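# Move two pipette tip boxes onto the pipetting deck

## Task

Fetch both pipette tip boxes from the supply shelving and place them in the two vacant slots on the deck of the pipetting robot, which stands on the bench fitted with shelves. Each box's lid must finish completely closed on it, and every other piece of labware on the deck must finish seated in its slot. Flipping a box over, or letting a box or a lid reach the floor, counts as failure. The pedal bin and the stool may be moved. Finish by releasing the gripper and backing away. The robot falling over or being left leaning also counts as failure.

## Robot and tools

Robot: a Hello Robot Stretch 3 with a single arm. It has a two-wheel base (0.33 m long, 0.34 m wide), a lift that rides up a mast, and a telescoping arm that sticks out to the robot's RIGHT side. It cannot strafe, so to carry the gripper forward you drive the base. Spinning in place pivots about the point midway between the drive wheels, 0.05 m behind the front edge. With the arm retracted and the wrist folded, the spin sweeps a circle of radius 0.28 m. An unfolded, level gripper reaches beyond that circle.

Frames: the base frame has its origin on the floor between the drive wheels, with x forward, y to the left and z up. hand_pose is reported in this frame, at the point where the closed fingertips meet. With all wrist joints at zero, that hand frame's x points up, its y points back along the arm toward the mast, and its z points to the robot's rear. The odometry frame is the base frame as it stood when the scene began. base_odometry counts wheel rotation only, so wheel slip shows up as travel. Heading runs -3.142 to 3.142, with positive meaning left.

execute_actions: arguments are "actions", a list holding exactly one action or none, and optional "cameras". Camera names are head_camera, nav_camera, wrist_camera or all. Leaving it out or passing null returns every camera, and [] returns none. An empty actions list just reports the state and images. An action may contain "base", "joints", "contact_limits" or a combination, and its parts start together.
- base holds a single command, and it is a relative offset from where the base last reported itself. {"translate_m": d} drives straight, with forward positive, d from -1 to 1 metres. {"rotate_rad": d} spins in place, with counter-clockwise (left) positive, d from -3.2 to 3.2.
- joints is a dictionary of absolute targets, keyed by name:
  - lift_m: arm height, 0 to 1.1 m.
  - arm_m: extension, 0 to 0.52 m.
  - wrist_yaw_rad: -1.345 to 4.42. 0 aims along the arm, positive swings toward the front, and 3.0 folds the wrist over the base.
  - wrist_pitch_rad: -1.57 to 0.451. 0 is level and negative tips the fingertips down.
  - wrist_roll_rad: -2.911 to 2.911. At 0 the fingers sit side by side, level.
  - gripper_m: -0.089 to 0.179, with larger meaning wider. The real fingertip gap is smaller than this value, by 0.007 near closed and 0.025 fully open, and it is zero below 0.007.
  - head_pan_rad: -3.953 to 1.73. 0 faces forward, positive turns left, and -1.57 faces along the arm.
  - head_tilt_rad: -1.53 to 0.419. Negative looks down.
  A joint counts as done within roughly ±0.004 m for linear joints, ±0.02 rad for yaw, roll and head, and ±0.05 rad for pitch.
- contact_limits: only arm_m is allowed, given as a motor_effort percentage from 1 to 100. The arm halts (contact_stop) once its effort reaches that level, or the negative of it while retracting. Lower values are gentler, but too low stops the arm immediately. The limit also caps the holding force until the next action.
Unknown keys or out-of-range values reject the whole call, and nothing moves. Anything you leave out of an action may still be pushing toward its earlier target without the status showing it. No action runs past 15 s. Once a result reports a stop, any later execute_actions, wait or finished_scene calls in that same reply are skipped.

wait: seconds from 0 to 10. Nothing new is commanded, and it returns the same report as an empty action. zoom_image: camera plus region [x0, y0, x1, y1] in pixels of that camera's latest full image, measured from the top-left, at most 504x504. finished_scene: pass the integer number of the current scene. It ends the scene irreversibly and reports success. Replying without any tool call ends everything.

Results: base_status and joint_status report how each motion ended.
- done: for the base, the wheels turned the commanded amount, even if they slipped.
- off_target: the part stopped short and may still be pushing.
- contact_stop, time_out, torque_fault: the old target is dropped. A lift or arm that hit something goes slack until you command it again. A slack lift can sink under load, and closing the fingers on a surface can push it upward.
The base, wrist and head have no contact stop. A wrist servo that is overstrained turns off for 10 s (torque_fault). on_its_own describes joints you did not command, where "held at" is the target being held. motor_effort is a percentage per motor, with the peak for the last action in brackets. It carries fixed and random errors. An effort outside its rest range suggests pushing or carrying a load. Positive wheel effort drives forward. base_tilt, in degrees with forward and right positive, has about 4 degrees of fixed bias.

lidar_m: 12 sectors of 30 degrees each. Sector 1 faces ahead and they go counter-clockwise (4 left, 7 behind, 10 right). The scan plane is 0.17 m above the floor and reaches 0.15 to 12 m. "-" means no return. It misses clear objects and thin legs, and the robot's own parts can block sectors 5, 6, 9 and 10. wrist_depth_mm (45 to 1000) and head_depth_mm (280 to 4000, sideways image) are 7x7 grids of median depths, read from the top left.

Cameras: head_camera and nav_camera move with the head pan and tilt, and wrist_camera rides on the gripper. The supplied calibration (K, distortion, T_world_to_cam mapping the base frame to the camera) is approximate. Wrist camera pose errors grow with arm extension.

Speed: the base only moves fast (0.30 m/s, 1.9 rad/s) when the arm is stowed: lift_m < 0.30, arm_m < 0.03 and wrist_yaw_rad > 2.54. Otherwise it is capped at 0.10 m/s and 0.63 rad/s.

Gripping: to hold, command gripper_m below the object's width. To let go, open to at least 0.02 beyond where contact began. The reading does not prove you are holding anything. To re-squeeze, send a new value.

Cautions:
- Fold or unfold the wrist only with lift_m between 0.32 and 0.95, pitch -0.4 and roll near 0. Once folded, the lift may go down to 0.25.
- If yaw goes below -0.4, keep pitch at -0.5 or lower.
- Pressing the arm against something rigid with the gripper above about 0.45 m can tip the robot, and so can a second push after a contact stop.
- Driving while gripping or pushing something fixed, or snagging furniture (especially in reverse), risks a tip. If that happens, reverse the last move in small steps, free the gripper, and drop the lift to about 0.2 if the lean remains.
- Avoid drops, slams and hard pushes. Loose objects may get bumped occasionally.

Each tool is called after ">>>" in YAML: its name, and indented under it one key for each argument.

## Session

>>> execute_actions:
  actions: []

Scene clock: 0.00 s.
base_odometry: x=+0.000 y=+0.000 heading=+0.000 (m, m, rad; odometry frame)
turned_by_wheels: +0.000 (rad since the last result)
turned_by_imu: +0.000 (rad since the last result)
base_tilt: forward=+3.0 right=-0.5 (deg)
lidar_m: 2.17 2.23 1.38 1.10 1.64 1.43 1.43 1.63 2.25 1.56 1.62 2.30
head_depth_mm: 1635 2582 2608 2591 2606 2574 2154 / 1631 2439 2168 2153 2593 2587 2143 / 1640 2317 2167 2172 2152 2121 2119 / 1643 2313 2153 2146 2152 2138 2118 / 1651 2344 2158 2164 2150 2136 2122 / 1808 2673 2642 2633 2624 2597 2124 / 1824 2664 2638 2630 2642 2617 2293
base_status: not commanded
joint_positions: lift_m=+0.498 arm_m=+0.000 wrist_yaw_rad=+2.825 wrist_pitch_rad=-0.606 wrist_roll_rad=+0.018 gripper_m=+0.037 head_pan_rad=-0.009 head_tilt_rad=+0.014
joint_status: not commanded
motor_effort: left_wheel=-1 right_wheel=+0 lift_m=+24 arm_m=+0 wrist_yaw_rad=-1 wrist_pitch_rad=+4 wrist_roll_rad=+0 gripper_m=-1 head_pan_rad=+0 head_tilt_rad=+2 (%)
hand_pose: x=+0.0401 y=+0.0425 z=+0.4708 quat_wxyz=(+0.316, +0.705, +0.099, +0.627) (m; base frame)
wrist_depth_mm: - - - - - - - / - - - - - - - / - - - - - - 953 / 879 - 849 861 826 822 826 / 758 735 776 730 726 723 702 / 670 656 - 643 - 632 621 / 592 577 - 580 573 562 560
pictures: head_camera (sideways: a quarter turn clockwise sets it upright), nav_camera (sideways: a quarter turn counterclockwise sets it upright), wrist_camera
Images, in order (width x height): head_camera 896x504, nav_camera 672x504, wrist_camera 644x364.

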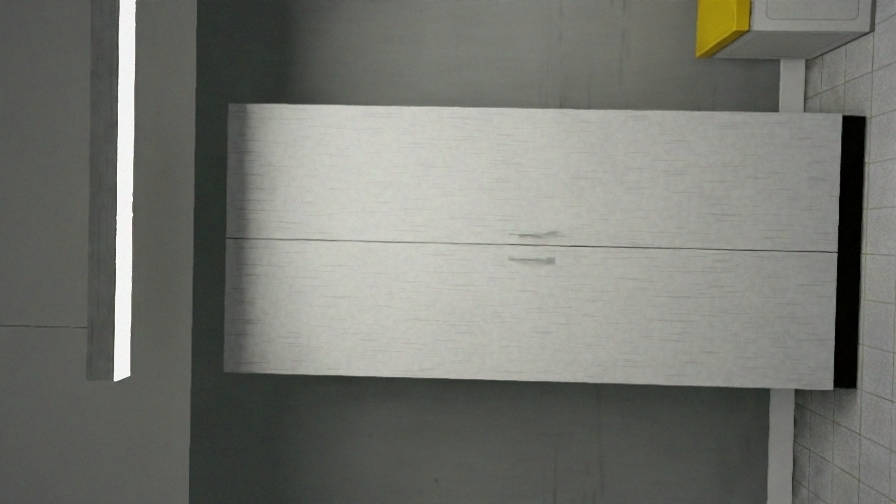

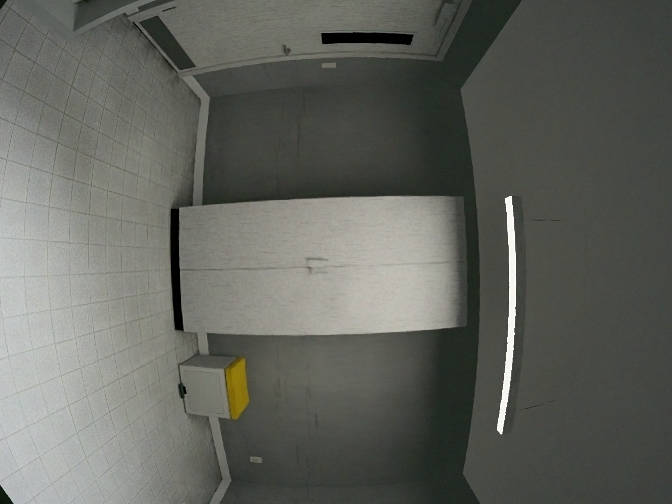

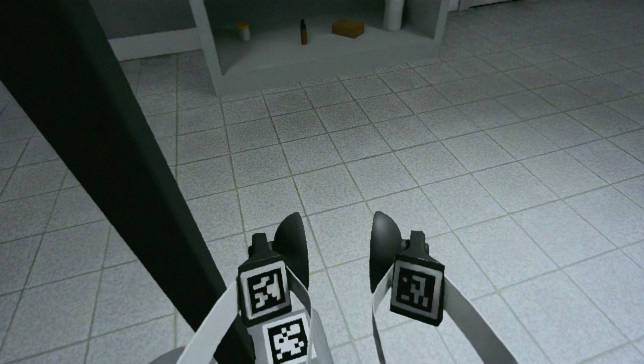

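>>> execute_actions:
  actions:
    - {"joints":{"head_pan_rad":1.35,"head_tilt_rad":-0.4}}
  cameras: ["head_camera","nav_camera"]

>>> execute_actions:
  actions:
    - {"joints":{"head_pan_rad":-1.5}}
  cameras: ["head_camera","nav_camera"]

>>> execute_actions:
  actions:
    - {"joints":{"head_pan_rad":-3.0}}
  cameras: ["head_camera","nav_camera"]

Scene clock: 4.43 s.
base_odometry: x=+0.000 y=+0.000 heading=+0.000 (m, m, rad; odometry frame)
turned_by_wheels: +0.000 (rad since the last result)
turned_by_imu: +0.000 (rad since the last result)
base_tilt: forward=+2.9 right=-0.6 (deg)
lidar_m: 2.17 2.23 1.38 1.10 1.64 1.43 1.43 1.64 2.25 1.56 1.61 2.31
head_depth_mm: 1382 1474 1452 1554 1532 1613 1423 / 1158 1509 1572 1740 1543 1655 1423 / 1350 1479 1545 1715 1543 1662 1411 / 1323 1442 1482 1680 1461 1666 1413 / 1075 1413 1476 1641 1453 1661 1413 / 1106 1355 1300 1577 1530 1650 1404 / 1283 1383 1485 1596 1732 1761 1412
base_status: not commanded
joint_positions: lift_m=+0.498 arm_m=+0.000 wrist_yaw_rad=+2.825 wrist_pitch_rad=-0.606 wrist_roll_rad=+0.018 gripper_m=+0.037 head_pan_rad=+1.343 head_tilt_rad=-0.395
joint_status: all done
motor_effort: left_wheel=-1(1) right_wheel=+1(1) lift_m=+24(24) arm_m=-1(1) wrist_yaw_rad=+0(0) wrist_pitch_rad=+4(5) wrist_roll_rad=+0(0) gripper_m=-2(1) head_pan_rad=+3(42) head_tilt_rad=-3(29) (%)
hand_pose: x=+0.0401 y=+0.0425 z=+0.4708 quat_wxyz=(+0.316, +0.705, +0.099, +0.627) (m; base frame)
wrist_depth_mm: - - - - - - - / - - - - - - - / - - - - - - 971 / 891 - 874 844 847 821 795 / 776 734 760 720 745 717 710 / 662 660 - 654 - 650 625 / 601 598 - 568 569 572 561
pictures: head_camera (sideways: a quarter turn clockwise sets it upright), nav_camera (sideways: a quarter turn counterclockwise sets it upright)
camera_calibration (this result's frames):
head_camera: T_world_to_cam=[[-0.0693379, -0.338428, -0.938434, 1.24259], [-0.975504, 0.219863, -0.00721231, 0.0114414], [0.208768, 0.914946, -0.345382, 0.408216], [0, 0, 0, 1]] pos_world=[0.0120971, 0.0445141, 1.30716]
nav_camera: T_world_to_cam=[[0.113407, 0.378389, 0.918673, -1.1568], [0.973968, -0.225004, -0.0275568, 0.0786946], [0.196278, 0.897884, -0.394055, 0.467484], [0, 0, 0, 1]] pos_world=[-0.0372137, 0.0356808, 1.2491]
Images, in order (width x height): head_camera 896x504, nav_camera 672x504.

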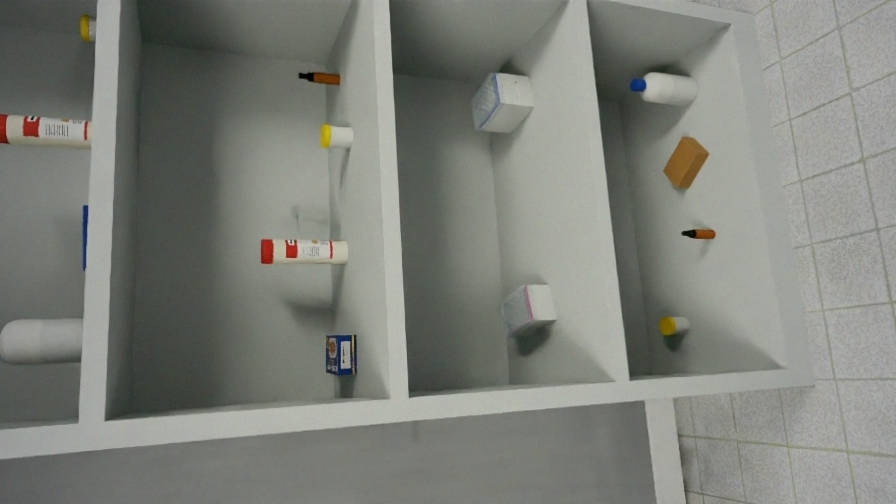

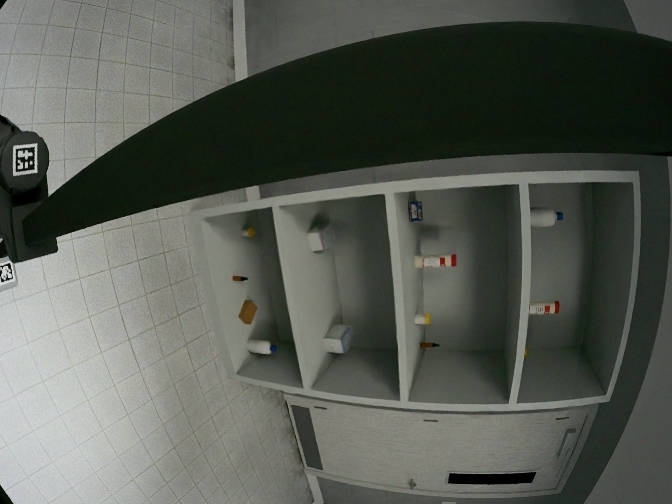

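Scene clock: 6.30 s.
base_odometry: x=+0.000 y=+0.000 heading=+0.000 (m, m, rad; odometry frame)
turned_by_wheels: +0.000 (rad since the last result)
turned_by_imu: +0.000 (rad since the last result)
base_tilt: forward=+2.8 right=-0.6 (deg)
lidar_m: 2.17 2.23 1.38 1.10 1.64 1.44 1.43 1.64 2.25 1.56 1.61 2.31
head_depth_mm: 1797 1942 2086 2237 2362 1769 1424 / 1556 1734 1739 1635 1812 1770 1413 / 1566 1977 1646 1638 1784 1772 1418 / 1586 2015 1855 1665 1806 1761 1416 / 1607 2033 2111 1683 1846 1767 1409 / 1641 2068 1875 1710 1864 1759 1407 / 1642 2088 2060 1729 1890 1765 1406
base_status: not commanded
joint_positions: lift_m=+0.498 arm_m=+0.000 wrist_yaw_rad=+2.825 wrist_pitch_rad=-0.606 wrist_roll_rad=+0.018 gripper_m=+0.037 head_pan_rad=-1.493 head_tilt_rad=-0.395
joint_status: all done
motor_effort: left_wheel=+0(1) right_wheel=+1(1) lift_m=+24(24) arm_m=+0(1) wrist_yaw_rad=+0(1) wrist_pitch_rad=+5(5) wrist_roll_rad=+0(0) gripper_m=+0(1) head_pan_rad=-4(42) head_tilt_rad=-2(3) (%)
hand_pose: x=+0.0401 y=+0.0425 z=+0.4708 quat_wxyz=(+0.316, +0.705, +0.099, +0.627) (m; base frame)
wrist_depth_mm: - - - - - - - / - - - - - - - / - - - - - - 984 / 902 - 885 834 848 837 815 / 771 732 760 731 757 724 703 / 664 655 - 636 - 641 637 / 587 580 - 577 562 568 565
pictures: head_camera (sideways: a quarter turn clockwise sets it upright), nav_camera (sideways: a quarter turn counterclockwise sets it upright)
camera_calibration (this result's frames):
head_camera: T_world_to_cam=[[-0.0358744, 0.343825, -0.938348, 1.24227], [0.996416, 0.0842859, -0.00721073, -0.000589419], [0.0766103, -0.935243, -0.345616, 0.409327], [0, 0, 0, 1]] pos_world=[0.0137943, -0.0442537, 1.30715]
nav_camera: T_world_to_cam=[[0.00589384, -0.395202, 0.918575, -1.15602], [-0.996501, -0.0789125, -0.027557, 0.0907148], [0.0833777, -0.915198, -0.394285, 0.46847], [0, 0, 0, 1]] pos_world=[0.0581507, -0.0209586, 1.2491]
Images, in order (width x height): head_camera 896x504, nav_camera 672x504.

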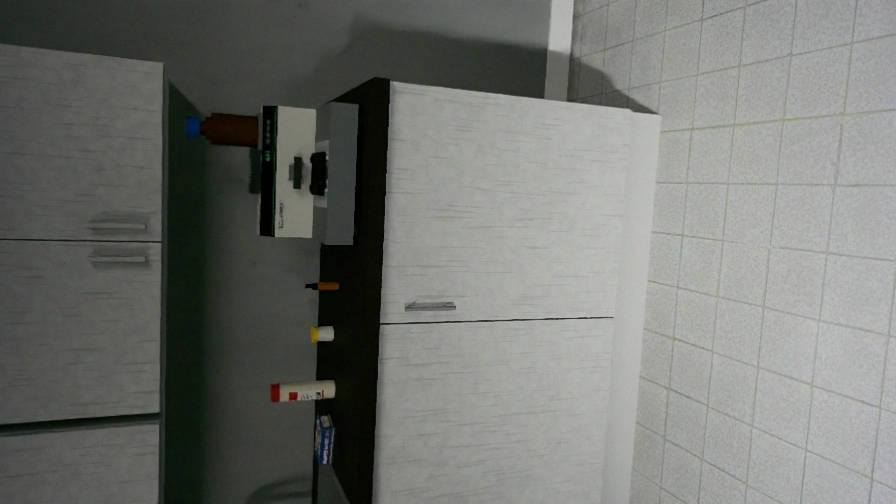

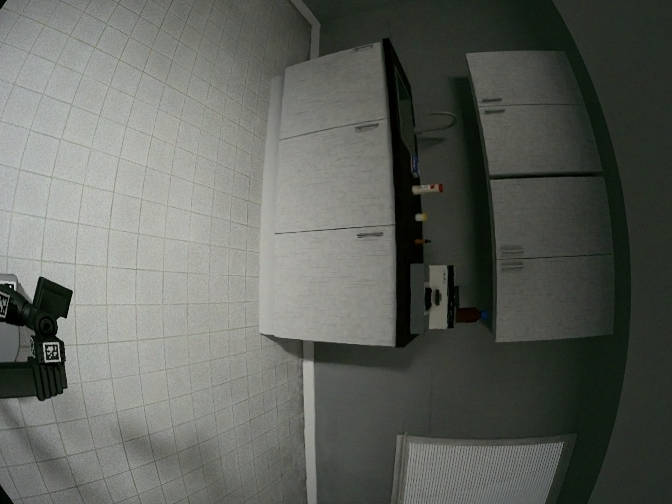

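Scene clock: 7.60 s.
base_odometry: x=+0.000 y=+0.000 heading=+0.000 (m, m, rad; odometry frame)
turned_by_wheels: +0.000 (rad since the last result)
turned_by_imu: +0.000 (rad since the last result)
base_tilt: forward=+2.9 right=-0.5 (deg)
lidar_m: 2.17 2.24 1.38 1.10 1.64 1.43 1.43 1.63 2.25 1.56 1.61 2.31
head_depth_mm: 1762 1883 1949 1684 2176 1781 1421 / 1805 1905 1870 1664 2069 1778 1418 / 1815 1539 1860 2265 2267 1763 1415 / 1850 1571 1646 2321 2325 1767 1415 / 1881 1607 2043 2373 2353 1759 1418 / 1938 1630 1710 2393 2350 1757 1418 / 1961 1558 1742 2443 2136 1754 1407
base_status: not commanded
joint_positions: lift_m=+0.498 arm_m=+0.000 wrist_yaw_rad=+2.825 wrist_pitch_rad=-0.606 wrist_roll_rad=+0.018 gripper_m=+0.037 head_pan_rad=-2.993 head_tilt_rad=-0.395
joint_status: all done
motor_effort: left_wheel=+0(0) right_wheel=+1(1) lift_m=+24(24) arm_m=+0(0) wrist_yaw_rad=-1(0) wrist_pitch_rad=+4(4) wrist_roll_rad=+1(0) gripper_m=-1(0) head_pan_rad=-3(42) head_tilt_rad=-3(3) (%)
hand_pose: x=+0.0401 y=+0.0425 z=+0.4708 quat_wxyz=(+0.316, +0.705, +0.099, +0.627) (m; base frame)
wrist_depth_mm: - - - - - - - / - - - - - - - / - - - - - - 978 / 879 - 870 856 810 824 817 / 756 734 755 732 745 716 702 / 663 666 - 646 - 633 633 / 590 593 - 573 566 558 556
pictures: head_camera (sideways: a quarter turn clockwise sets it upright), nav_camera (sideways: a quarter turn counterclockwise sets it upright)
camera_calibration (this result's frames):
head_camera: T_world_to_cam=[[0.340451, 0.0601099, -0.938339, 1.23996], [0.15456, -0.987957, -0.00721055, 0.00454569], [-0.927472, -0.142574, -0.345642, 0.415485], [0, 0, 0, 1]] pos_world=[-0.0374987, -0.0108055, 1.30715]
nav_camera: T_world_to_cam=[[-0.39382, -0.0338387, 0.918564, -1.15356], [-0.149205, 0.988422, -0.0275571, 0.0855463], [-0.906997, -0.147907, -0.39431, 0.474544], [0, 0, 0, 1]] pos_world=[-0.0111226, -0.0534027, 1.2491]
Images, in order (width x height): head_camera 896x504, nav_camera 672x504.

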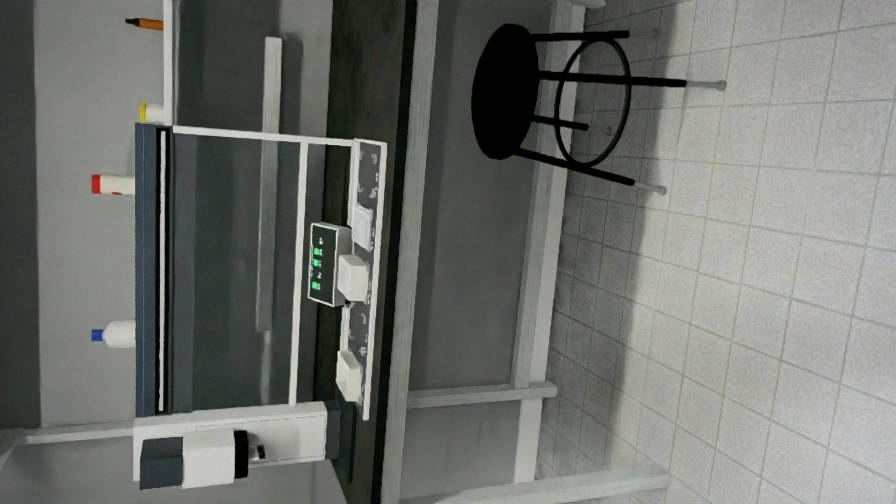

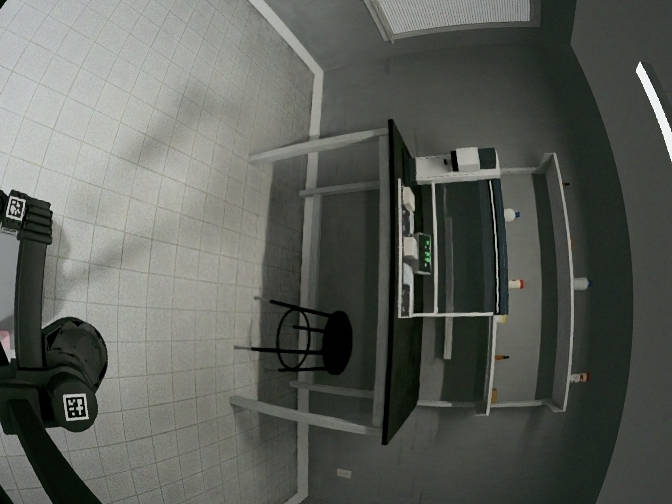

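>>> zoom_image:
  camera: "head_camera"
  region: [270,120,450,440]

Region (270, 120, 450, 440) of head_camera's 896x504 image, scaled by 1.575, with more detail than that image has; it fills the left 284 columns of this view, and the rest is white.

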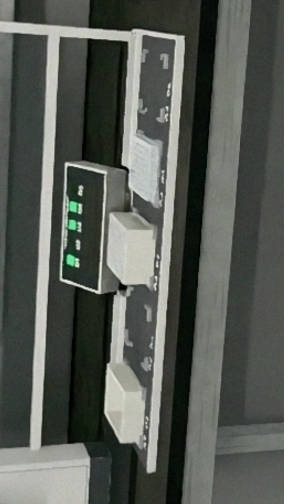

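>>> execute_actions:
  actions:
    - {"base":{"rotate_rad":0.72},"joints":{"wrist_pitch_rad":-0.4,"wrist_yaw_rad":3.0,"lift_m":0.28,"head_pan_rad":-1.57,"head_tilt_rad":-0.75}}
  cameras: []

>>> execute_actions:
  actions:
    - {"base":{"translate_m":0.9}}
  cameras: []

>>> execute_actions:
  actions:
    - {"base":{"rotate_rad":2.39}}
  cameras: []

>>> execute_actions:
  actions:
    - {"joints":{"lift_m":0.55}}
  cameras: ["head_camera"]

>>> execute_actions:
  actions:
    - {"joints":{"wrist_yaw_rad":0,"wrist_roll_rad":0,"lift_m":0.62}}

Scene clock: 16.77 s.
base_odometry: x=+0.000 y=+0.000 heading=+0.720 (m, m, rad; odometry frame)
turned_by_wheels: +0.720 (rad since the last result)
turned_by_imu: +0.713 (rad since the last result)
base_tilt: forward=+2.8 right=-0.5 (deg)
lidar_m: 1.38 1.30 1.10 1.77 1.43 1.57 1.64 1.56 1.56 1.74 2.18 2.17
head_depth_mm: 1889 1591 1765 1896 1593 1350 1163 / 1950 1724 1935 1965 1590 1348 1166 / 1837 1897 2156 1948 1590 1344 1164 / 1931 2086 2339 1959 1594 1345 1166 / 2842 3168 2536 1958 1587 1346 1162 / 2809 3067 2519 1947 1596 1344 1162 / 2575 2794 2428 1945 1587 1343 1161
base_status: done
joint_positions: lift_m=+0.281 arm_m=+0.000 wrist_yaw_rad=+2.998 wrist_pitch_rad=-0.418 wrist_roll_rad=+0.018 gripper_m=+0.037 head_pan_rad=-1.577 head_tilt_rad=-0.741
joint_status: all done
motor_effort: left_wheel=-5(10) right_wheel=+4(6) lift_m=+12(23) arm_m=+0(0) wrist_yaw_rad=+2(3) wrist_pitch_rad=+6(6) wrist_roll_rad=+0(0) gripper_m=+0(0) head_pan_rad=+4(42) head_tilt_rad=-5(28) (%)
hand_pose: x=+0.0108 y=+0.0775 z=+0.2932 quat_wxyz=(+0.197, +0.706, +0.095, +0.673) (m; base frame)
wrist_depth_mm: - - - - - - - / - - - - - - - / - - 991 951 920 939 880 / 788 754 735 729 721 710 689 / 622 604 - 592 606 579 567 / 514 518 - 513 - 488 484 / 450 - - - 424 422 416
pictures: none
No camera images: the call's "cameras" was empty. Leave "cameras" out to get every camera's image.

Scene clock: 21.60 s.
base_odometry: x=+0.677 y=+0.593 heading=+0.720 (m, m, rad; odometry frame)
turned_by_wheels: +0.000 (rad since the last result)
turned_by_imu: -0.003 (rad since the last result)
base_tilt: forward=+2.8 right=-0.6 (deg)
lidar_m: 1.19 0.54 0.65 0.76 1.78 2.03 2.53 2.16 2.14 1.81 1.50 1.68
head_depth_mm: 2592 2842 2422 1956 1595 1340 1169 / 2775 3054 2523 1954 1593 1351 1163 / 2805 3147 2532 1955 1597 1346 1164 / 2512 2654 2393 1960 1592 1347 1164 / 2256 2310 2250 1964 1584 1345 1160 / 2046 2177 1984 1963 1591 1341 1161 / 1438 1580 1749 1889 1592 1344 1167
base_status: done
joint_positions: lift_m=+0.281 arm_m=+0.000 wrist_yaw_rad=+2.999 wrist_pitch_rad=-0.417 wrist_roll_rad=+0.018 gripper_m=+0.037 head_pan_rad=-1.577 head_tilt_rad=-0.741
joint_status: not commanded
motor_effort: left_wheel=-5(10) right_wheel=+3(8) lift_m=+12(12) arm_m=+0(0) wrist_yaw_rad=+1(2) wrist_pitch_rad=+6(6) wrist_roll_rad=+0(0) gripper_m=+1(0) head_pan_rad=+3(3) head_tilt_rad=-4(5) (%)
hand_pose: x=+0.0107 y=+0.0776 z=+0.2934 quat_wxyz=(+0.197, +0.706, +0.095, +0.673) (m; base frame)
wrist_depth_mm: - - 871 - 916 813 732 / - - 965 - 959 883 690 / - - 873 807 722 700 627 / 778 733 750 718 651 576 529 / 624 603 - 586 610 559 534 / 521 517 - 512 - 490 477 / 448 - - - 429 425 416
pictures: none
No camera images: the call's "cameras" was empty. Leave "cameras" out to get every camera's image.

Scene clock: 24.30 s.
base_odometry: x=+0.677 y=+0.593 heading=+3.110 (m, m, rad; odometry frame)
turned_by_wheels: +2.390 (rad since the last result)
turned_by_imu: +2.363 (rad since the last result)
base_tilt: forward=+2.9 right=-0.6 (deg)
lidar_m: 2.02 2.53 2.26 2.15 2.20 1.58 1.50 1.47 0.55 0.54 0.76 0.87
head_depth_mm: 427 485 1086 1302 1512 1347 1162 / 567 571 572 681 1480 1343 1164 / 805 782 602 1071 907 1148 1166 / 817 766 601 1021 930 1238 1162 / 816 812 601 1137 930 1263 1166 / 814 726 600 1136 928 1262 1163 / 811 810 600 1139 927 1260 1162
base_status: done
joint_positions: lift_m=+0.281 arm_m=+0.000 wrist_yaw_rad=+2.999 wrist_pitch_rad=-0.417 wrist_roll_rad=+0.018 gripper_m=+0.037 head_pan_rad=-1.577 head_tilt_rad=-0.741
joint_status: not commanded
motor_effort: left_wheel=-5(14) right_wheel=+3(10) lift_m=+12(12) arm_m=-1(1) wrist_yaw_rad=+1(1) wrist_pitch_rad=+6(6) wrist_roll_rad=+1(0) gripper_m=+0(1) head_pan_rad=+3(3) head_tilt_rad=-5(5) (%)
hand_pose: x=+0.0107 y=+0.0776 z=+0.2934 quat_wxyz=(+0.197, +0.706, +0.095, +0.673) (m; base frame)
wrist_depth_mm: - - - - - - - / - - - - - - - / - - 970 923 925 926 886 / 755 766 733 739 713 721 693 / 606 617 - 604 605 581 573 / 514 506 - 513 - 484 484 / 454 - - - 423 418 424
pictures: none
No camera images: the call's "cameras" was empty. Leave "cameras" out to get every camera's image.

Scene clock: 27.60 s.
base_odometry: x=+0.677 y=+0.593 heading=+3.110 (m, m, rad; odometry frame)
turned_by_wheels: +0.000 (rad since the last result)
turned_by_imu: +0.000 (rad since the last result)
base_tilt: forward=+3.1 right=-0.4 (deg)
lidar_m: 2.02 2.53 2.26 2.14 2.19 1.56 1.50 1.47 0.55 0.54 0.76 0.87
head_depth_mm: 427 485 1078 1305 1519 1349 1166 / 566 571 572 681 1474 1346 1164 / 806 781 601 1071 905 1142 1161 / 816 769 601 1023 931 1237 1173 / 815 812 601 1137 927 1264 1161 / 814 728 600 1138 929 1262 1161 / 810 809 600 1136 928 1263 1163
base_status: not commanded
joint_positions: lift_m=+0.549 arm_m=+0.000 wrist_yaw_rad=+2.999 wrist_pitch_rad=-0.417 wrist_roll_rad=+0.018 gripper_m=+0.037 head_pan_rad=-1.577 head_tilt_rad=-0.741
joint_status: all done
motor_effort: left_wheel=-5(5) right_wheel=+3(3) lift_m=+35(34) arm_m=-1(1) wrist_yaw_rad=+1(1) wrist_pitch_rad=+6(6) wrist_roll_rad=+0(0) gripper_m=+1(2) head_pan_rad=+3(3) head_tilt_rad=-5(5) (%)
hand_pose: x=+0.0107 y=+0.0776 z=+0.5623 quat_wxyz=(+0.197, +0.706, +0.095, +0.673) (m; base frame)
wrist_depth_mm: - - - - - - - / - - - - - - - / - - - - - - - / - - - - - - - / - - - 974 - 956 930 / 854 817 - 806 - 802 816 / 701 708 - 721 698 680 686
pictures: head_camera (sideways: a quarter turn clockwise sets it upright)
camera_calibration (this result's frames):
head_camera: T_world_to_cam=[[-0.00518388, 0.64353, -0.765404, 1.01654], [0.999986, 0.00255239, -0.00462666, -0.00397806], [-0.00102378, -0.765417, -0.643534, 0.797431], [0, 0, 0, 1]] pos_world=[0.010064, -0.0437967, 1.29122]
Images, in order (width x height): head_camera 896x504.

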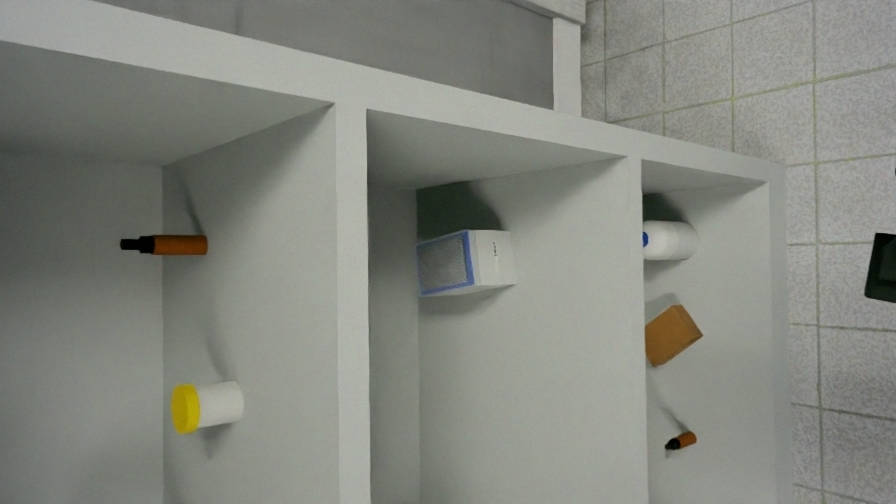

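Scene clock: 30.10 s.
base_odometry: x=+0.677 y=+0.593 heading=+3.110 (m, m, rad; odometry frame)
turned_by_wheels: +0.000 (rad since the last result)
turned_by_imu: +0.000 (rad since the last result)
base_tilt: forward=+2.9 right=-0.5 (deg)
lidar_m: 2.03 2.54 2.26 2.14 2.19 1.57 1.50 1.48 0.55 0.54 0.76 0.87
head_depth_mm: 427 485 1083 1301 1514 1343 1166 / 566 570 573 682 1481 1344 1185 / 805 781 602 1071 905 1132 1190 / 817 767 601 1024 928 1238 1167 / 814 812 602 1138 930 1264 1160 / 812 726 600 1137 928 1260 1162 / 810 809 599 1134 927 1262 1161
base_status: not commanded
joint_positions: lift_m=+0.619 arm_m=+0.000 wrist_yaw_rad=+0.002 wrist_pitch_rad=-0.417 wrist_roll_rad=+0.006 gripper_m=+0.037 head_pan_rad=-1.577 head_tilt_rad=-0.741
joint_status: all done
motor_effort: left_wheel=-5(5) right_wheel=+3(3) lift_m=+35(35) arm_m=-2(1) wrist_yaw_rad=-3(4) wrist_pitch_rad=+6(6) wrist_roll_rad=-3(5) gripper_m=+0(1) head_pan_rad=+3(4) head_tilt_rad=-5(5) (%)
hand_pose: x=-0.0210 y=-0.3692 z=+0.6324 quat_wxyz=(+0.690, +0.147, -0.693, -0.146) (m; base frame)
wrist_depth_mm: 647 661 647 659 359 258 682 / 685 689 684 501 360 718 741 / 534 524 519 504 373 807 816 / 403 395 395 386 357 888 867 / 350 351 357 604 357 - 974 / 779 814 845 773 - 884 888 / 711 692 688 695 547 776 770
pictures: head_camera (sideways: a quarter turn clockwise sets it upright), nav_camera (sideways: a quarter turn counterclockwise sets it upright), wrist_camera
camera_calibration (this result's frames):
head_camera: T_world_to_cam=[[-0.00518388, 0.64353, -0.765404, 1.01654], [0.999986, 0.00255239, -0.00462666, -0.00397806], [-0.00102378, -0.765417, -0.643534, 0.797431], [0, 0, 0, 1]] pos_world=[0.010064, -0.0437967, 1.29122]
nav_camera: T_world_to_cam=[[-0.0289405, -0.682603, 0.730216, -0.910206], [-0.999553, 0.0142888, -0.026258, 0.08903], [0.00748995, -0.730649, -0.682712, 0.844189], [0, 0, 0, 1]] pos_world=[0.0563255, -0.00577566, 1.24332]
wrist_camera: T_world_to_cam=[[-0.999406, -0.0252175, -0.0234921, -0.00698837], [0.0050131, 0.568015, -0.823003, 0.765047], [0.034098, -0.822632, -0.567551, 0.215357], [0, 0, 0, 1]] pos_world=[-0.0181627, -0.257575, 0.751698]
Images, in order (width x height): head_camera 896x504, nav_camera 672x504, wrist_camera 644x364.

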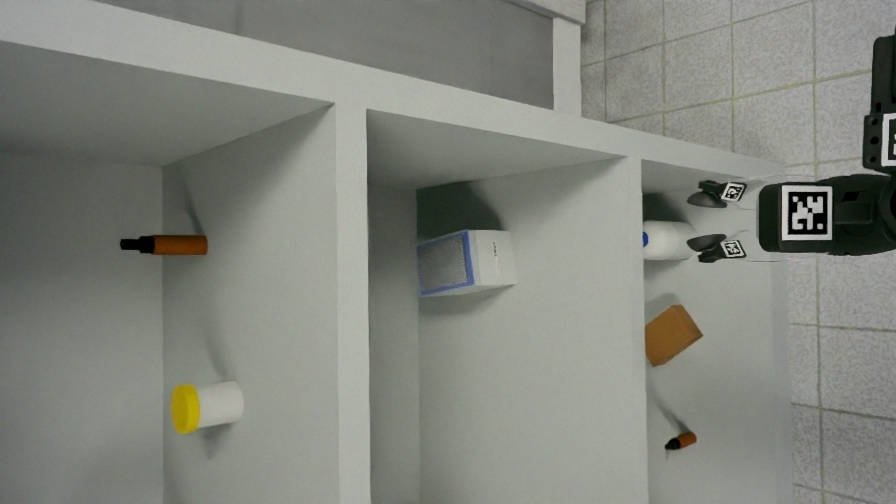

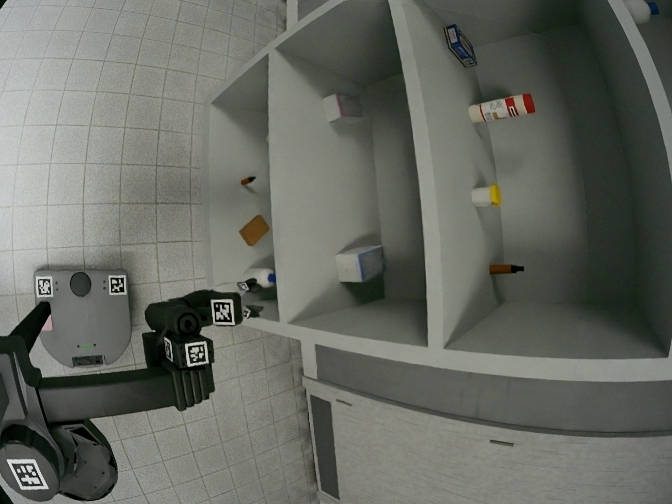

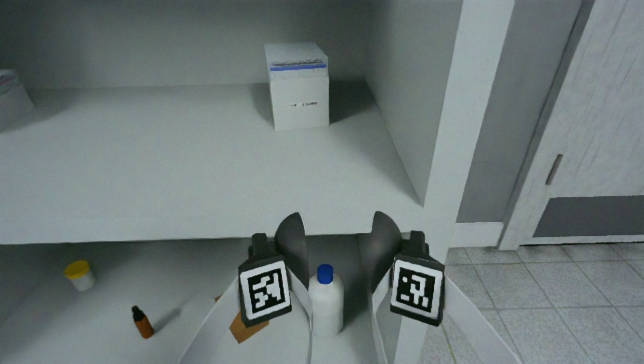

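>>> execute_actions:
  actions:
    - {"base":{"translate_m":0.015},"joints":{"wrist_yaw_rad":0.16,"wrist_pitch_rad":-0.15,"lift_m":0.53,"gripper_m":0.16}}
  cameras: []

>>> execute_actions:
  actions:
    - {"joints":{"arm_m":0.3}}

Scene clock: 34.63 s.
base_odometry: x=+0.662 y=+0.594 heading=+3.109 (m, m, rad; odometry frame)
turned_by_wheels: +0.000 (rad since the last result)
turned_by_imu: -0.001 (rad since the last result)
base_tilt: forward=+2.9 right=-0.5 (deg)
lidar_m: 2.02 2.32 2.26 2.14 2.20 1.58 1.51 1.47 0.55 0.54 0.75 0.86
head_depth_mm: 434 484 1039 1301 1512 1346 1161 / 625 631 577 697 866 1317 1166 / 817 812 603 1073 904 1186 1163 / 816 768 601 1026 930 1234 1186 / 812 810 601 1140 927 1264 1161 / 813 726 601 1136 927 1259 1164 / 811 808 600 1133 928 1259 1162
base_status: done
joint_positions: lift_m=+0.531 arm_m=+0.000 wrist_yaw_rad=+0.158 wrist_pitch_rad=-0.170 wrist_roll_rad=+0.006 gripper_m=+0.160 head_pan_rad=-1.577 head_tilt_rad=-0.741
joint_status: all done
motor_effort: left_wheel=-5(8) right_wheel=+3(6) lift_m=+12(30) arm_m=-1(1) wrist_yaw_rad=+1(4) wrist_pitch_rad=+7(10) wrist_roll_rad=-3(3) gripper_m=+0(83) head_pan_rad=+4(3) head_tilt_rad=-4(5) (%)
hand_pose: x=+0.0176 y=-0.3900 z=+0.6022 quat_wxyz=(+0.705, +0.116, -0.699, -0.005) (m; base frame)
wrist_depth_mm: 714 706 683 649 637 344 229 / 721 755 708 703 670 342 240 / 636 747 723 719 554 336 253 / 484 470 472 460 456 334 698 / 354 348 334 319 317 304 728 / 742 - 914 879 712 345 758 / 696 750 780 765 709 354 800
pictures: none
No camera images: the call's "cameras" was empty. Leave "cameras" out to get every camera's image.

Scene clock: 38.07 s.
base_odometry: x=+0.662 y=+0.594 heading=+3.109 (m, m, rad; odometry frame)
turned_by_wheels: +0.000 (rad since the last result)
turned_by_imu: +0.000 (rad since the last result)
base_tilt: forward=+2.8 right=-0.6 (deg)
lidar_m: 2.01 2.32 2.26 2.14 2.19 1.59 1.51 1.47 0.55 0.54 0.75 0.86
head_depth_mm: 434 483 1039 1305 1513 1345 1167 / 626 629 578 700 1476 1357 - / 817 813 601 1069 953 1197 1164 / 815 767 601 1020 945 1237 1162 / 814 810 600 1138 928 1262 1166 / 810 726 601 1138 927 1257 1165 / 809 809 601 1137 927 1264 1163
base_status: not commanded
joint_positions: lift_m=+0.531 arm_m=+0.300 wrist_yaw_rad=+0.159 wrist_pitch_rad=-0.169 wrist_roll_rad=+0.006 gripper_m=+0.160 head_pan_rad=-1.577 head_tilt_rad=-0.741
joint_status: all done
motor_effort: left_wheel=-5(5) right_wheel=+3(3) lift_m=+12(12) arm_m=+3(3) wrist_yaw_rad=+0(2) wrist_pitch_rad=+7(7) wrist_roll_rad=-2(2) gripper_m=+1(1) head_pan_rad=+4(3) head_tilt_rad=-4(4) (%)
hand_pose: x=+0.0179 y=-0.6901 z=+0.6024 quat_wxyz=(+0.705, +0.116, -0.699, -0.004) (m; base frame)
wrist_depth_mm: 434 419 407 390 379 305 182 / 452 445 424 410 394 300 181 / 487 467 449 420 419 300 179 / 479 467 463 200 206 293 178 / 330 345 320 206 214 290 177 / 251 - 247 221 222 240 158 / 206 193 200 199 196 196 182
pictures: head_camera (sideways: a quarter turn clockwise sets it upright), nav_camera (sideways: a quarter turn counterclockwise sets it upright), wrist_camera
camera_calibration (this result's frames):
head_camera: T_world_to_cam=[[-0.0051838, 0.643529, -0.765404, 1.01654], [0.999986, 0.00255227, -0.00462666, -0.00397806], [-0.00102387, -0.765417, -0.643534, 0.797431], [0, 0, 0, 1]] pos_world=[0.010064, -0.0437967, 1.29122]
nav_camera: T_world_to_cam=[[-0.0289406, -0.682603, 0.730216, -0.910206], [-0.999553, 0.0142889, -0.026258, 0.08903], [0.00748986, -0.730649, -0.682712, 0.844189], [0, 0, 0, 1]] pos_world=[0.0563255, -0.00577567, 1.24332]
wrist_camera: T_world_to_cam=[[-0.98232, -0.186426, -0.0171154, -0.0922309], [-0.0492766, 0.345679, -0.937058, 0.838659], [0.180608, -0.919648, -0.348754, -0.268374], [0, 0, 0, 1]] pos_world=[-0.000803442, -0.55391, 0.690697]
Images, in order (width x height): head_camera 896x504, nav_camera 672x504, wrist_camera 644x364.

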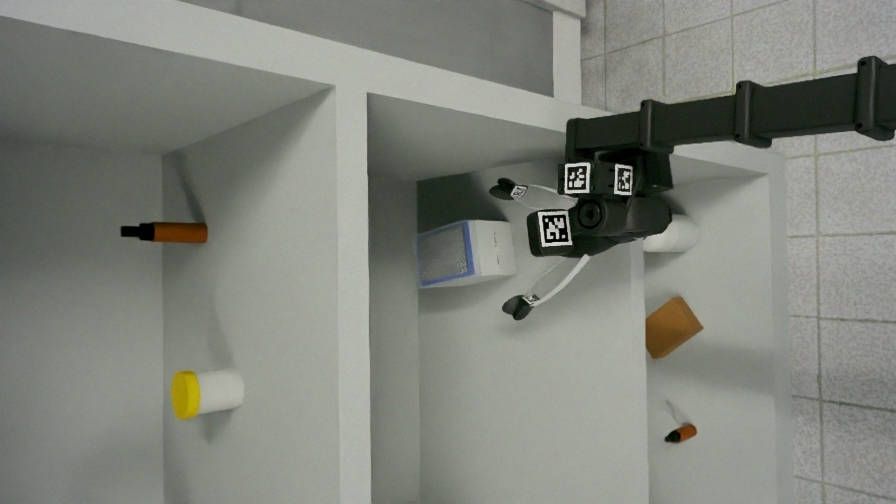

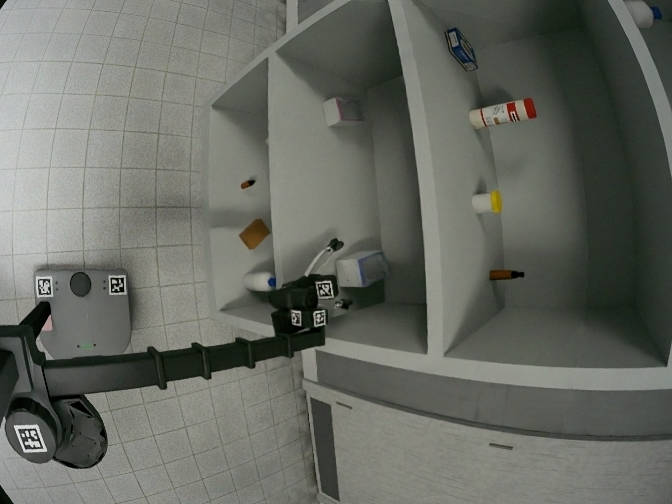

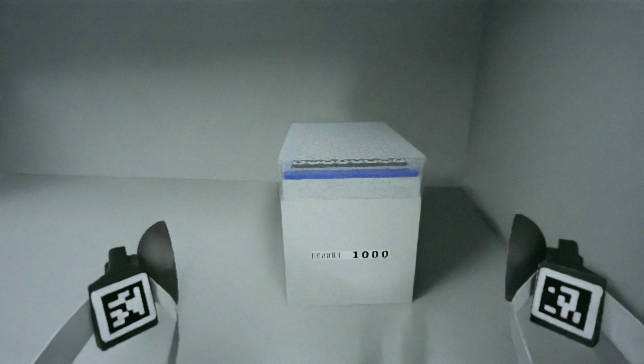

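>>> execute_actions:
  actions:
    - {"base":{"translate_m":0.03},"joints":{"wrist_yaw_rad":0.07,"lift_m":0.503}}
  cameras: []

>>> execute_actions:
  actions:
    - {"joints":{"arm_m":0.40},"contact_limits":{"arm_m":12}}
  cameras: ["head_camera","wrist_camera"]

Scene clock: 44.10 s.
base_odometry: x=+0.632 y=+0.595 heading=+3.109 (m, m, rad; odometry frame)
turned_by_wheels: +0.000 (rad since the last result)
turned_by_imu: -0.001 (rad since the last result)
base_tilt: forward=+2.7 right=-0.6 (deg)
lidar_m: 1.98 2.50 2.27 2.14 2.19 1.62 1.54 1.47 0.55 0.59 0.74 0.84
head_depth_mm: 514 517 557 1241 1511 1342 1163 / 745 728 602 766 837 1344 - / 815 766 603 1105 965 1210 1163 / 814 810 601 1038 954 1248 1162 / 812 812 600 1136 928 1262 1159 / 810 766 599 1140 928 1264 1165 / 808 811 599 1136 927 1233 1162
base_status: done
joint_positions: lift_m=+0.504 arm_m=+0.300 wrist_yaw_rad=+0.072 wrist_pitch_rad=-0.169 wrist_roll_rad=+0.006 gripper_m=+0.160 head_pan_rad=-1.577 head_tilt_rad=-0.741
joint_status: all done
motor_effort: left_wheel=-4(6) right_wheel=+3(6) lift_m=+12(11) arm_m=+4(4) wrist_yaw_rad=-3(4) wrist_pitch_rad=+7(7) wrist_roll_rad=-3(3) gripper_m=+1(1) head_pan_rad=+4(3) head_tilt_rad=-5(5) (%)
hand_pose: x=-0.0036 y=-0.6926 z=+0.5754 quat_wxyz=(+0.705, +0.085, -0.704, -0.035) (m; base frame)
wrist_depth_mm: 399 393 390 382 382 285 185 / 421 413 409 405 397 286 183 / 439 434 430 189 192 283 184 / 394 390 381 192 198 284 183 / 271 285 264 202 210 259 184 / 206 - 203 202 201 200 167 / 174 160 164 164 163 162 156
pictures: none
No camera images: the call's "cameras" was empty. Leave "cameras" out to get every camera's image.

Scene clock: 46.07 s.
base_odometry: x=+0.632 y=+0.595 heading=+3.109 (m, m, rad; odometry frame)
turned_by_wheels: +0.000 (rad since the last result)
turned_by_imu: +0.000 (rad since the last result)
base_tilt: forward=+2.9 right=-0.6 (deg)
lidar_m: 1.98 2.49 2.26 2.14 2.19 1.62 1.54 1.47 0.55 0.59 0.74 0.83
head_depth_mm: 515 517 558 1241 1512 1341 1162 / 745 727 601 766 811 1343 - / 815 769 601 1120 - 1237 1165 / 813 812 601 1071 904 1236 1162 / 811 810 600 1136 926 1261 1162 / 812 766 600 1133 929 1259 1162 / 806 808 599 1138 927 1236 1163
base_status: not commanded
joint_positions: lift_m=+0.504 arm_m=+0.400 wrist_yaw_rad=+0.071 wrist_pitch_rad=-0.169 wrist_roll_rad=+0.006 gripper_m=+0.160 head_pan_rad=-1.577 head_tilt_rad=-0.741
joint_status: all done
motor_effort: left_wheel=-4(4) right_wheel=+3(3) lift_m=+12(12) arm_m=+3(3) wrist_yaw_rad=-2(3) wrist_pitch_rad=+7(7) wrist_roll_rad=-2(3) gripper_m=+1(0) head_pan_rad=+3(3) head_tilt_rad=-5(5) (%)
contact_limits: arm_m 12 (drawing in: default 31, maximum 50; extending or still: default 41, maximum 67)
hand_pose: x=-0.0038 y=-0.7926 z=+0.5754 quat_wxyz=(+0.705, +0.085, -0.704, -0.035) (m; base frame)
wrist_depth_mm: 304 303 296 297 291 272 177 / 321 314 313 313 306 272 175 / 337 335 326 161 314 271 175 / 356 350 111 97 100 235 175 / 271 285 92 93 96 99 176 / 205 - 95 97 101 105 160 / 173 159 102 103 108 156 153
pictures: head_camera (sideways: a quarter turn clockwise sets it upright), wrist_camera
camera_calibration (this result's frames):
head_camera: T_world_to_cam=[[-0.00518388, 0.64353, -0.765404, 1.01654], [0.999986, 0.00255239, -0.00462666, -0.00397806], [-0.00102378, -0.765417, -0.643534, 0.797431], [0, 0, 0, 1]] pos_world=[0.010064, -0.0437967, 1.29122]
wrist_camera: T_world_to_cam=[[-0.994909, -0.0993169, -0.0171143, -0.0641598], [-0.0186832, 0.348636, -0.937072, 0.850201], [0.0990337, -0.931981, -0.348716, -0.378245], [0, 0, 0, 1]] pos_world=[-0.0104896, -0.6553, 0.663702]
Images, in order (width x height): head_camera 896x504, wrist_camera 644x364.

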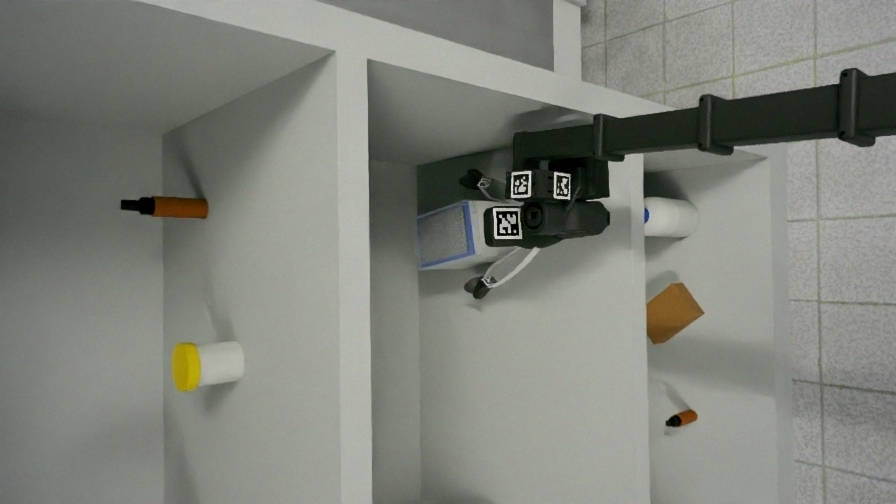

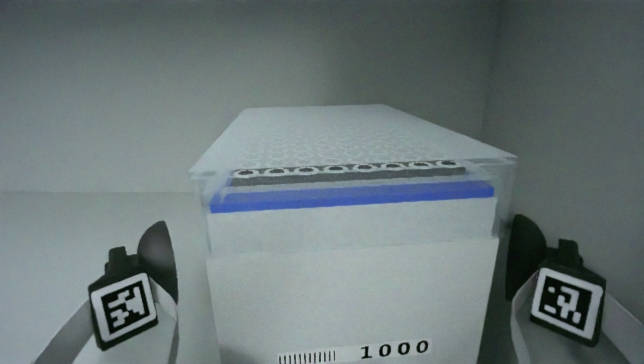

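>>> execute_actions:
  actions:
    - {"joints":{"arm_m":0.413,"gripper_m":0.13}}
  cameras: []

>>> execute_actions:
  actions:
    - {"joints":{"gripper_m":0.04}}
  cameras: ["wrist_camera"]

>>> execute_actions:
  actions:
    - {"joints":{"lift_m":0.53}}
  cameras: ["head_camera","wrist_camera"]

Scene clock: 49.70 s.
base_odometry: x=+0.632 y=+0.595 heading=+3.109 (m, m, rad; odometry frame)
turned_by_wheels: +0.000 (rad since the last result)
turned_by_imu: +0.000 (rad since the last result)
base_tilt: forward=+3.0 right=-0.4 (deg)
lidar_m: 1.98 2.48 2.26 2.14 2.20 1.62 1.54 1.47 0.55 0.59 0.74 0.84
head_depth_mm: 514 517 558 1240 1511 1344 1165 / 743 728 603 764 812 1346 - / 814 767 601 1137 882 1238 1167 / 815 813 602 1036 905 1236 1163 / 810 812 601 1138 928 1261 1164 / 812 765 600 1135 927 1269 1162 / 810 806 600 1138 927 1232 1161
base_status: not commanded
joint_positions: lift_m=+0.504 arm_m=+0.413 wrist_yaw_rad=+0.068 wrist_pitch_rad=-0.169 wrist_roll_rad=+0.006 gripper_m=+0.130 head_pan_rad=-1.577 head_tilt_rad=-0.741
joint_status: all done
motor_effort: left_wheel=-5(7) right_wheel=+4(5) lift_m=+11(12) arm_m=+4(5) wrist_yaw_rad=+2(3) wrist_pitch_rad=+7(7) wrist_roll_rad=-3(3) gripper_m=-3(83) head_pan_rad=+3(3) head_tilt_rad=-5(5) (%)
hand_pose: x=-0.0046 y=-0.8056 z=+0.5754 quat_wxyz=(+0.705, +0.084, -0.704, -0.036) (m; base frame)
wrist_depth_mm: 293 291 285 283 282 267 174 / 305 304 300 296 291 270 174 / 323 320 312 161 303 266 173 / 340 333 99 92 94 248 174 / 271 269 82 85 89 92 175 / 205 215 85 88 92 95 166 / 172 159 91 94 99 150 153
pictures: none
No camera images: the call's "cameras" was empty. Leave "cameras" out to get every camera's image.

Scene clock: 51.10 s.
base_odometry: x=+0.632 y=+0.595 heading=+3.109 (m, m, rad; odometry frame)
turned_by_wheels: +0.000 (rad since the last result)
turned_by_imu: +0.000 (rad since the last result)
base_tilt: forward=+3.0 right=-0.5 (deg)
lidar_m: 1.98 2.49 2.26 2.15 2.20 1.62 1.55 1.47 0.55 0.59 0.74 0.83
head_depth_mm: 515 516 557 1239 1512 1344 1165 / 743 728 601 766 808 1340 - / 815 768 601 1137 883 1238 1168 / 815 811 602 1044 905 1235 1162 / 811 812 601 1140 929 1264 1159 / 811 768 602 1135 928 1262 1159 / 808 810 599 1135 928 1233 1159
base_status: not commanded
joint_positions: lift_m=+0.504 arm_m=+0.413 wrist_yaw_rad=+0.069 wrist_pitch_rad=-0.169 wrist_roll_rad=+0.006 gripper_m=+0.042 head_pan_rad=-1.577 head_tilt_rad=-0.741
joint_status: all done
motor_effort: left_wheel=-6(5) right_wheel=+3(4) lift_m=+12(12) arm_m=+4(4) wrist_yaw_rad=+0(2) wrist_pitch_rad=+7(7) wrist_roll_rad=-3(2) gripper_m=-35(100) head_pan_rad=+3(4) head_tilt_rad=-4(5) (%)
hand_pose: x=-0.0042 y=-0.8056 z=+0.5754 quat_wxyz=(+0.705, +0.084, -0.704, -0.036) (m; base frame)
wrist_depth_mm: 292 289 287 282 279 270 175 / 310 304 300 299 296 268 174 / 326 322 309 160 307 269 175 / 341 334 99 93 95 250 175 / 270 268 83 86 90 95 174 / 206 214 86 89 94 98 166 / 172 159 91 95 101 150 154
pictures: wrist_camera
camera_calibration (this result's frames):
wrist_camera: T_world_to_cam=[[-0.995083, -0.097557, -0.0171134, -0.064472], [-0.0180673, 0.348668, -0.937072, 0.854759], [0.0973848, -0.932155, -0.348716, -0.390477], [0, 0, 0, 1]] pos_world=[-0.0106853, -0.668302, 0.663702]
Images, in order (width x height): wrist_camera 644x364.

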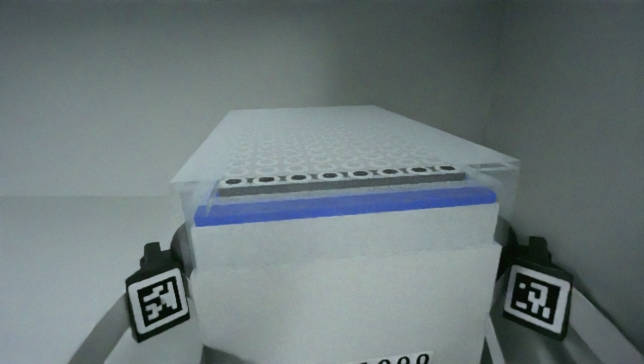

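Scene clock: 52.40 s.
base_odometry: x=+0.632 y=+0.595 heading=+3.109 (m, m, rad; odometry frame)
turned_by_wheels: +0.000 (rad since the last result)
turned_by_imu: +0.000 (rad since the last result)
base_tilt: forward=+2.9 right=-0.4 (deg)
lidar_m: 1.98 2.50 2.25 2.14 2.20 1.62 1.55 1.47 0.55 0.59 0.74 0.84
head_depth_mm: 514 517 558 1240 1513 1343 1165 / 743 725 601 765 801 1340 - / 816 765 600 1155 881 1230 1164 / 814 808 598 1038 904 1234 1159 / 812 807 600 1135 925 1262 1162 / 809 762 599 1134 929 1261 1164 / 808 806 598 1138 925 1263 1162
base_status: not commanded
joint_positions: lift_m=+0.529 arm_m=+0.413 wrist_yaw_rad=+0.070 wrist_pitch_rad=-0.186 wrist_roll_rad=+0.004 gripper_m=+0.048 head_pan_rad=-1.577 head_tilt_rad=-0.742
joint_status: all done
on_its_own: gripper_m is held at +0.047, not at your +0.040, by its stall guard, which is still easing
motor_effort: left_wheel=-5(14) right_wheel=+3(9) lift_m=+36(41) arm_m=+0(3) wrist_yaw_rad=-1(7) wrist_pitch_rad=+12(12) wrist_roll_rad=-2(3) gripper_m=-21(36) head_pan_rad=+4(4) head_tilt_rad=-4(5) (%)
hand_pose: x=-0.0041 y=-0.8047 z=+0.5970 quat_wxyz=(+0.705, +0.091, -0.702, -0.041) (m; base frame)
wrist_depth_mm: 292 290 284 282 278 271 176 / 309 304 301 296 292 269 176 / 324 321 314 309 306 269 175 / 345 341 132 103 115 252 175 / 308 308 106 102 115 233 175 / 237 236 98 105 120 - 175 / 192 191 133 110 126 182 166
pictures: head_camera (sideways: a quarter turn clockwise sets it upright), wrist_camera
camera_calibration (this result's frames):
head_camera: T_world_to_cam=[[-0.0052245, 0.644407, -0.764665, 1.01558], [0.999986, 0.00262875, -0.00461699, -0.00399066], [-0.000965111, -0.764678, -0.644412, 0.798573], [0, 0, 0, 1]] pos_world=[0.0100672, -0.0437841, 1.29117]
wrist_camera: T_world_to_cam=[[-0.995008, -0.0984879, -0.016114, -0.0652081], [-0.0209621, 0.36412, -0.931116, 0.883629], [0.0975711, -0.92613, -0.364367, -0.367923], [0, 0, 0, 1]] pos_world=[-0.0104612, -0.668914, 0.687651]
Images, in order (width x height): head_camera 896x504, wrist_camera 644x364.

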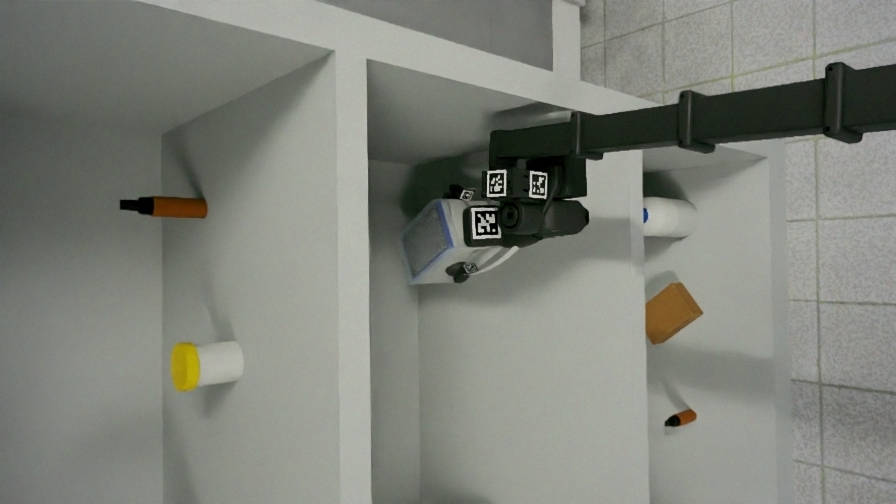

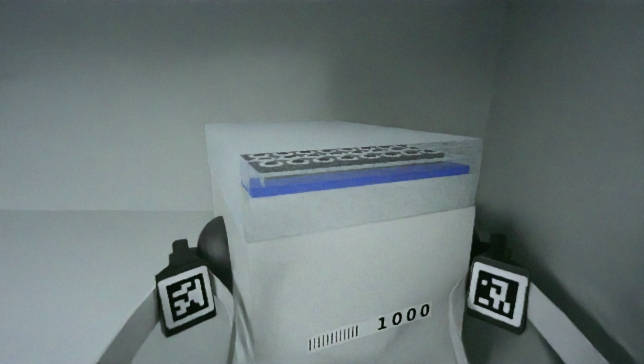

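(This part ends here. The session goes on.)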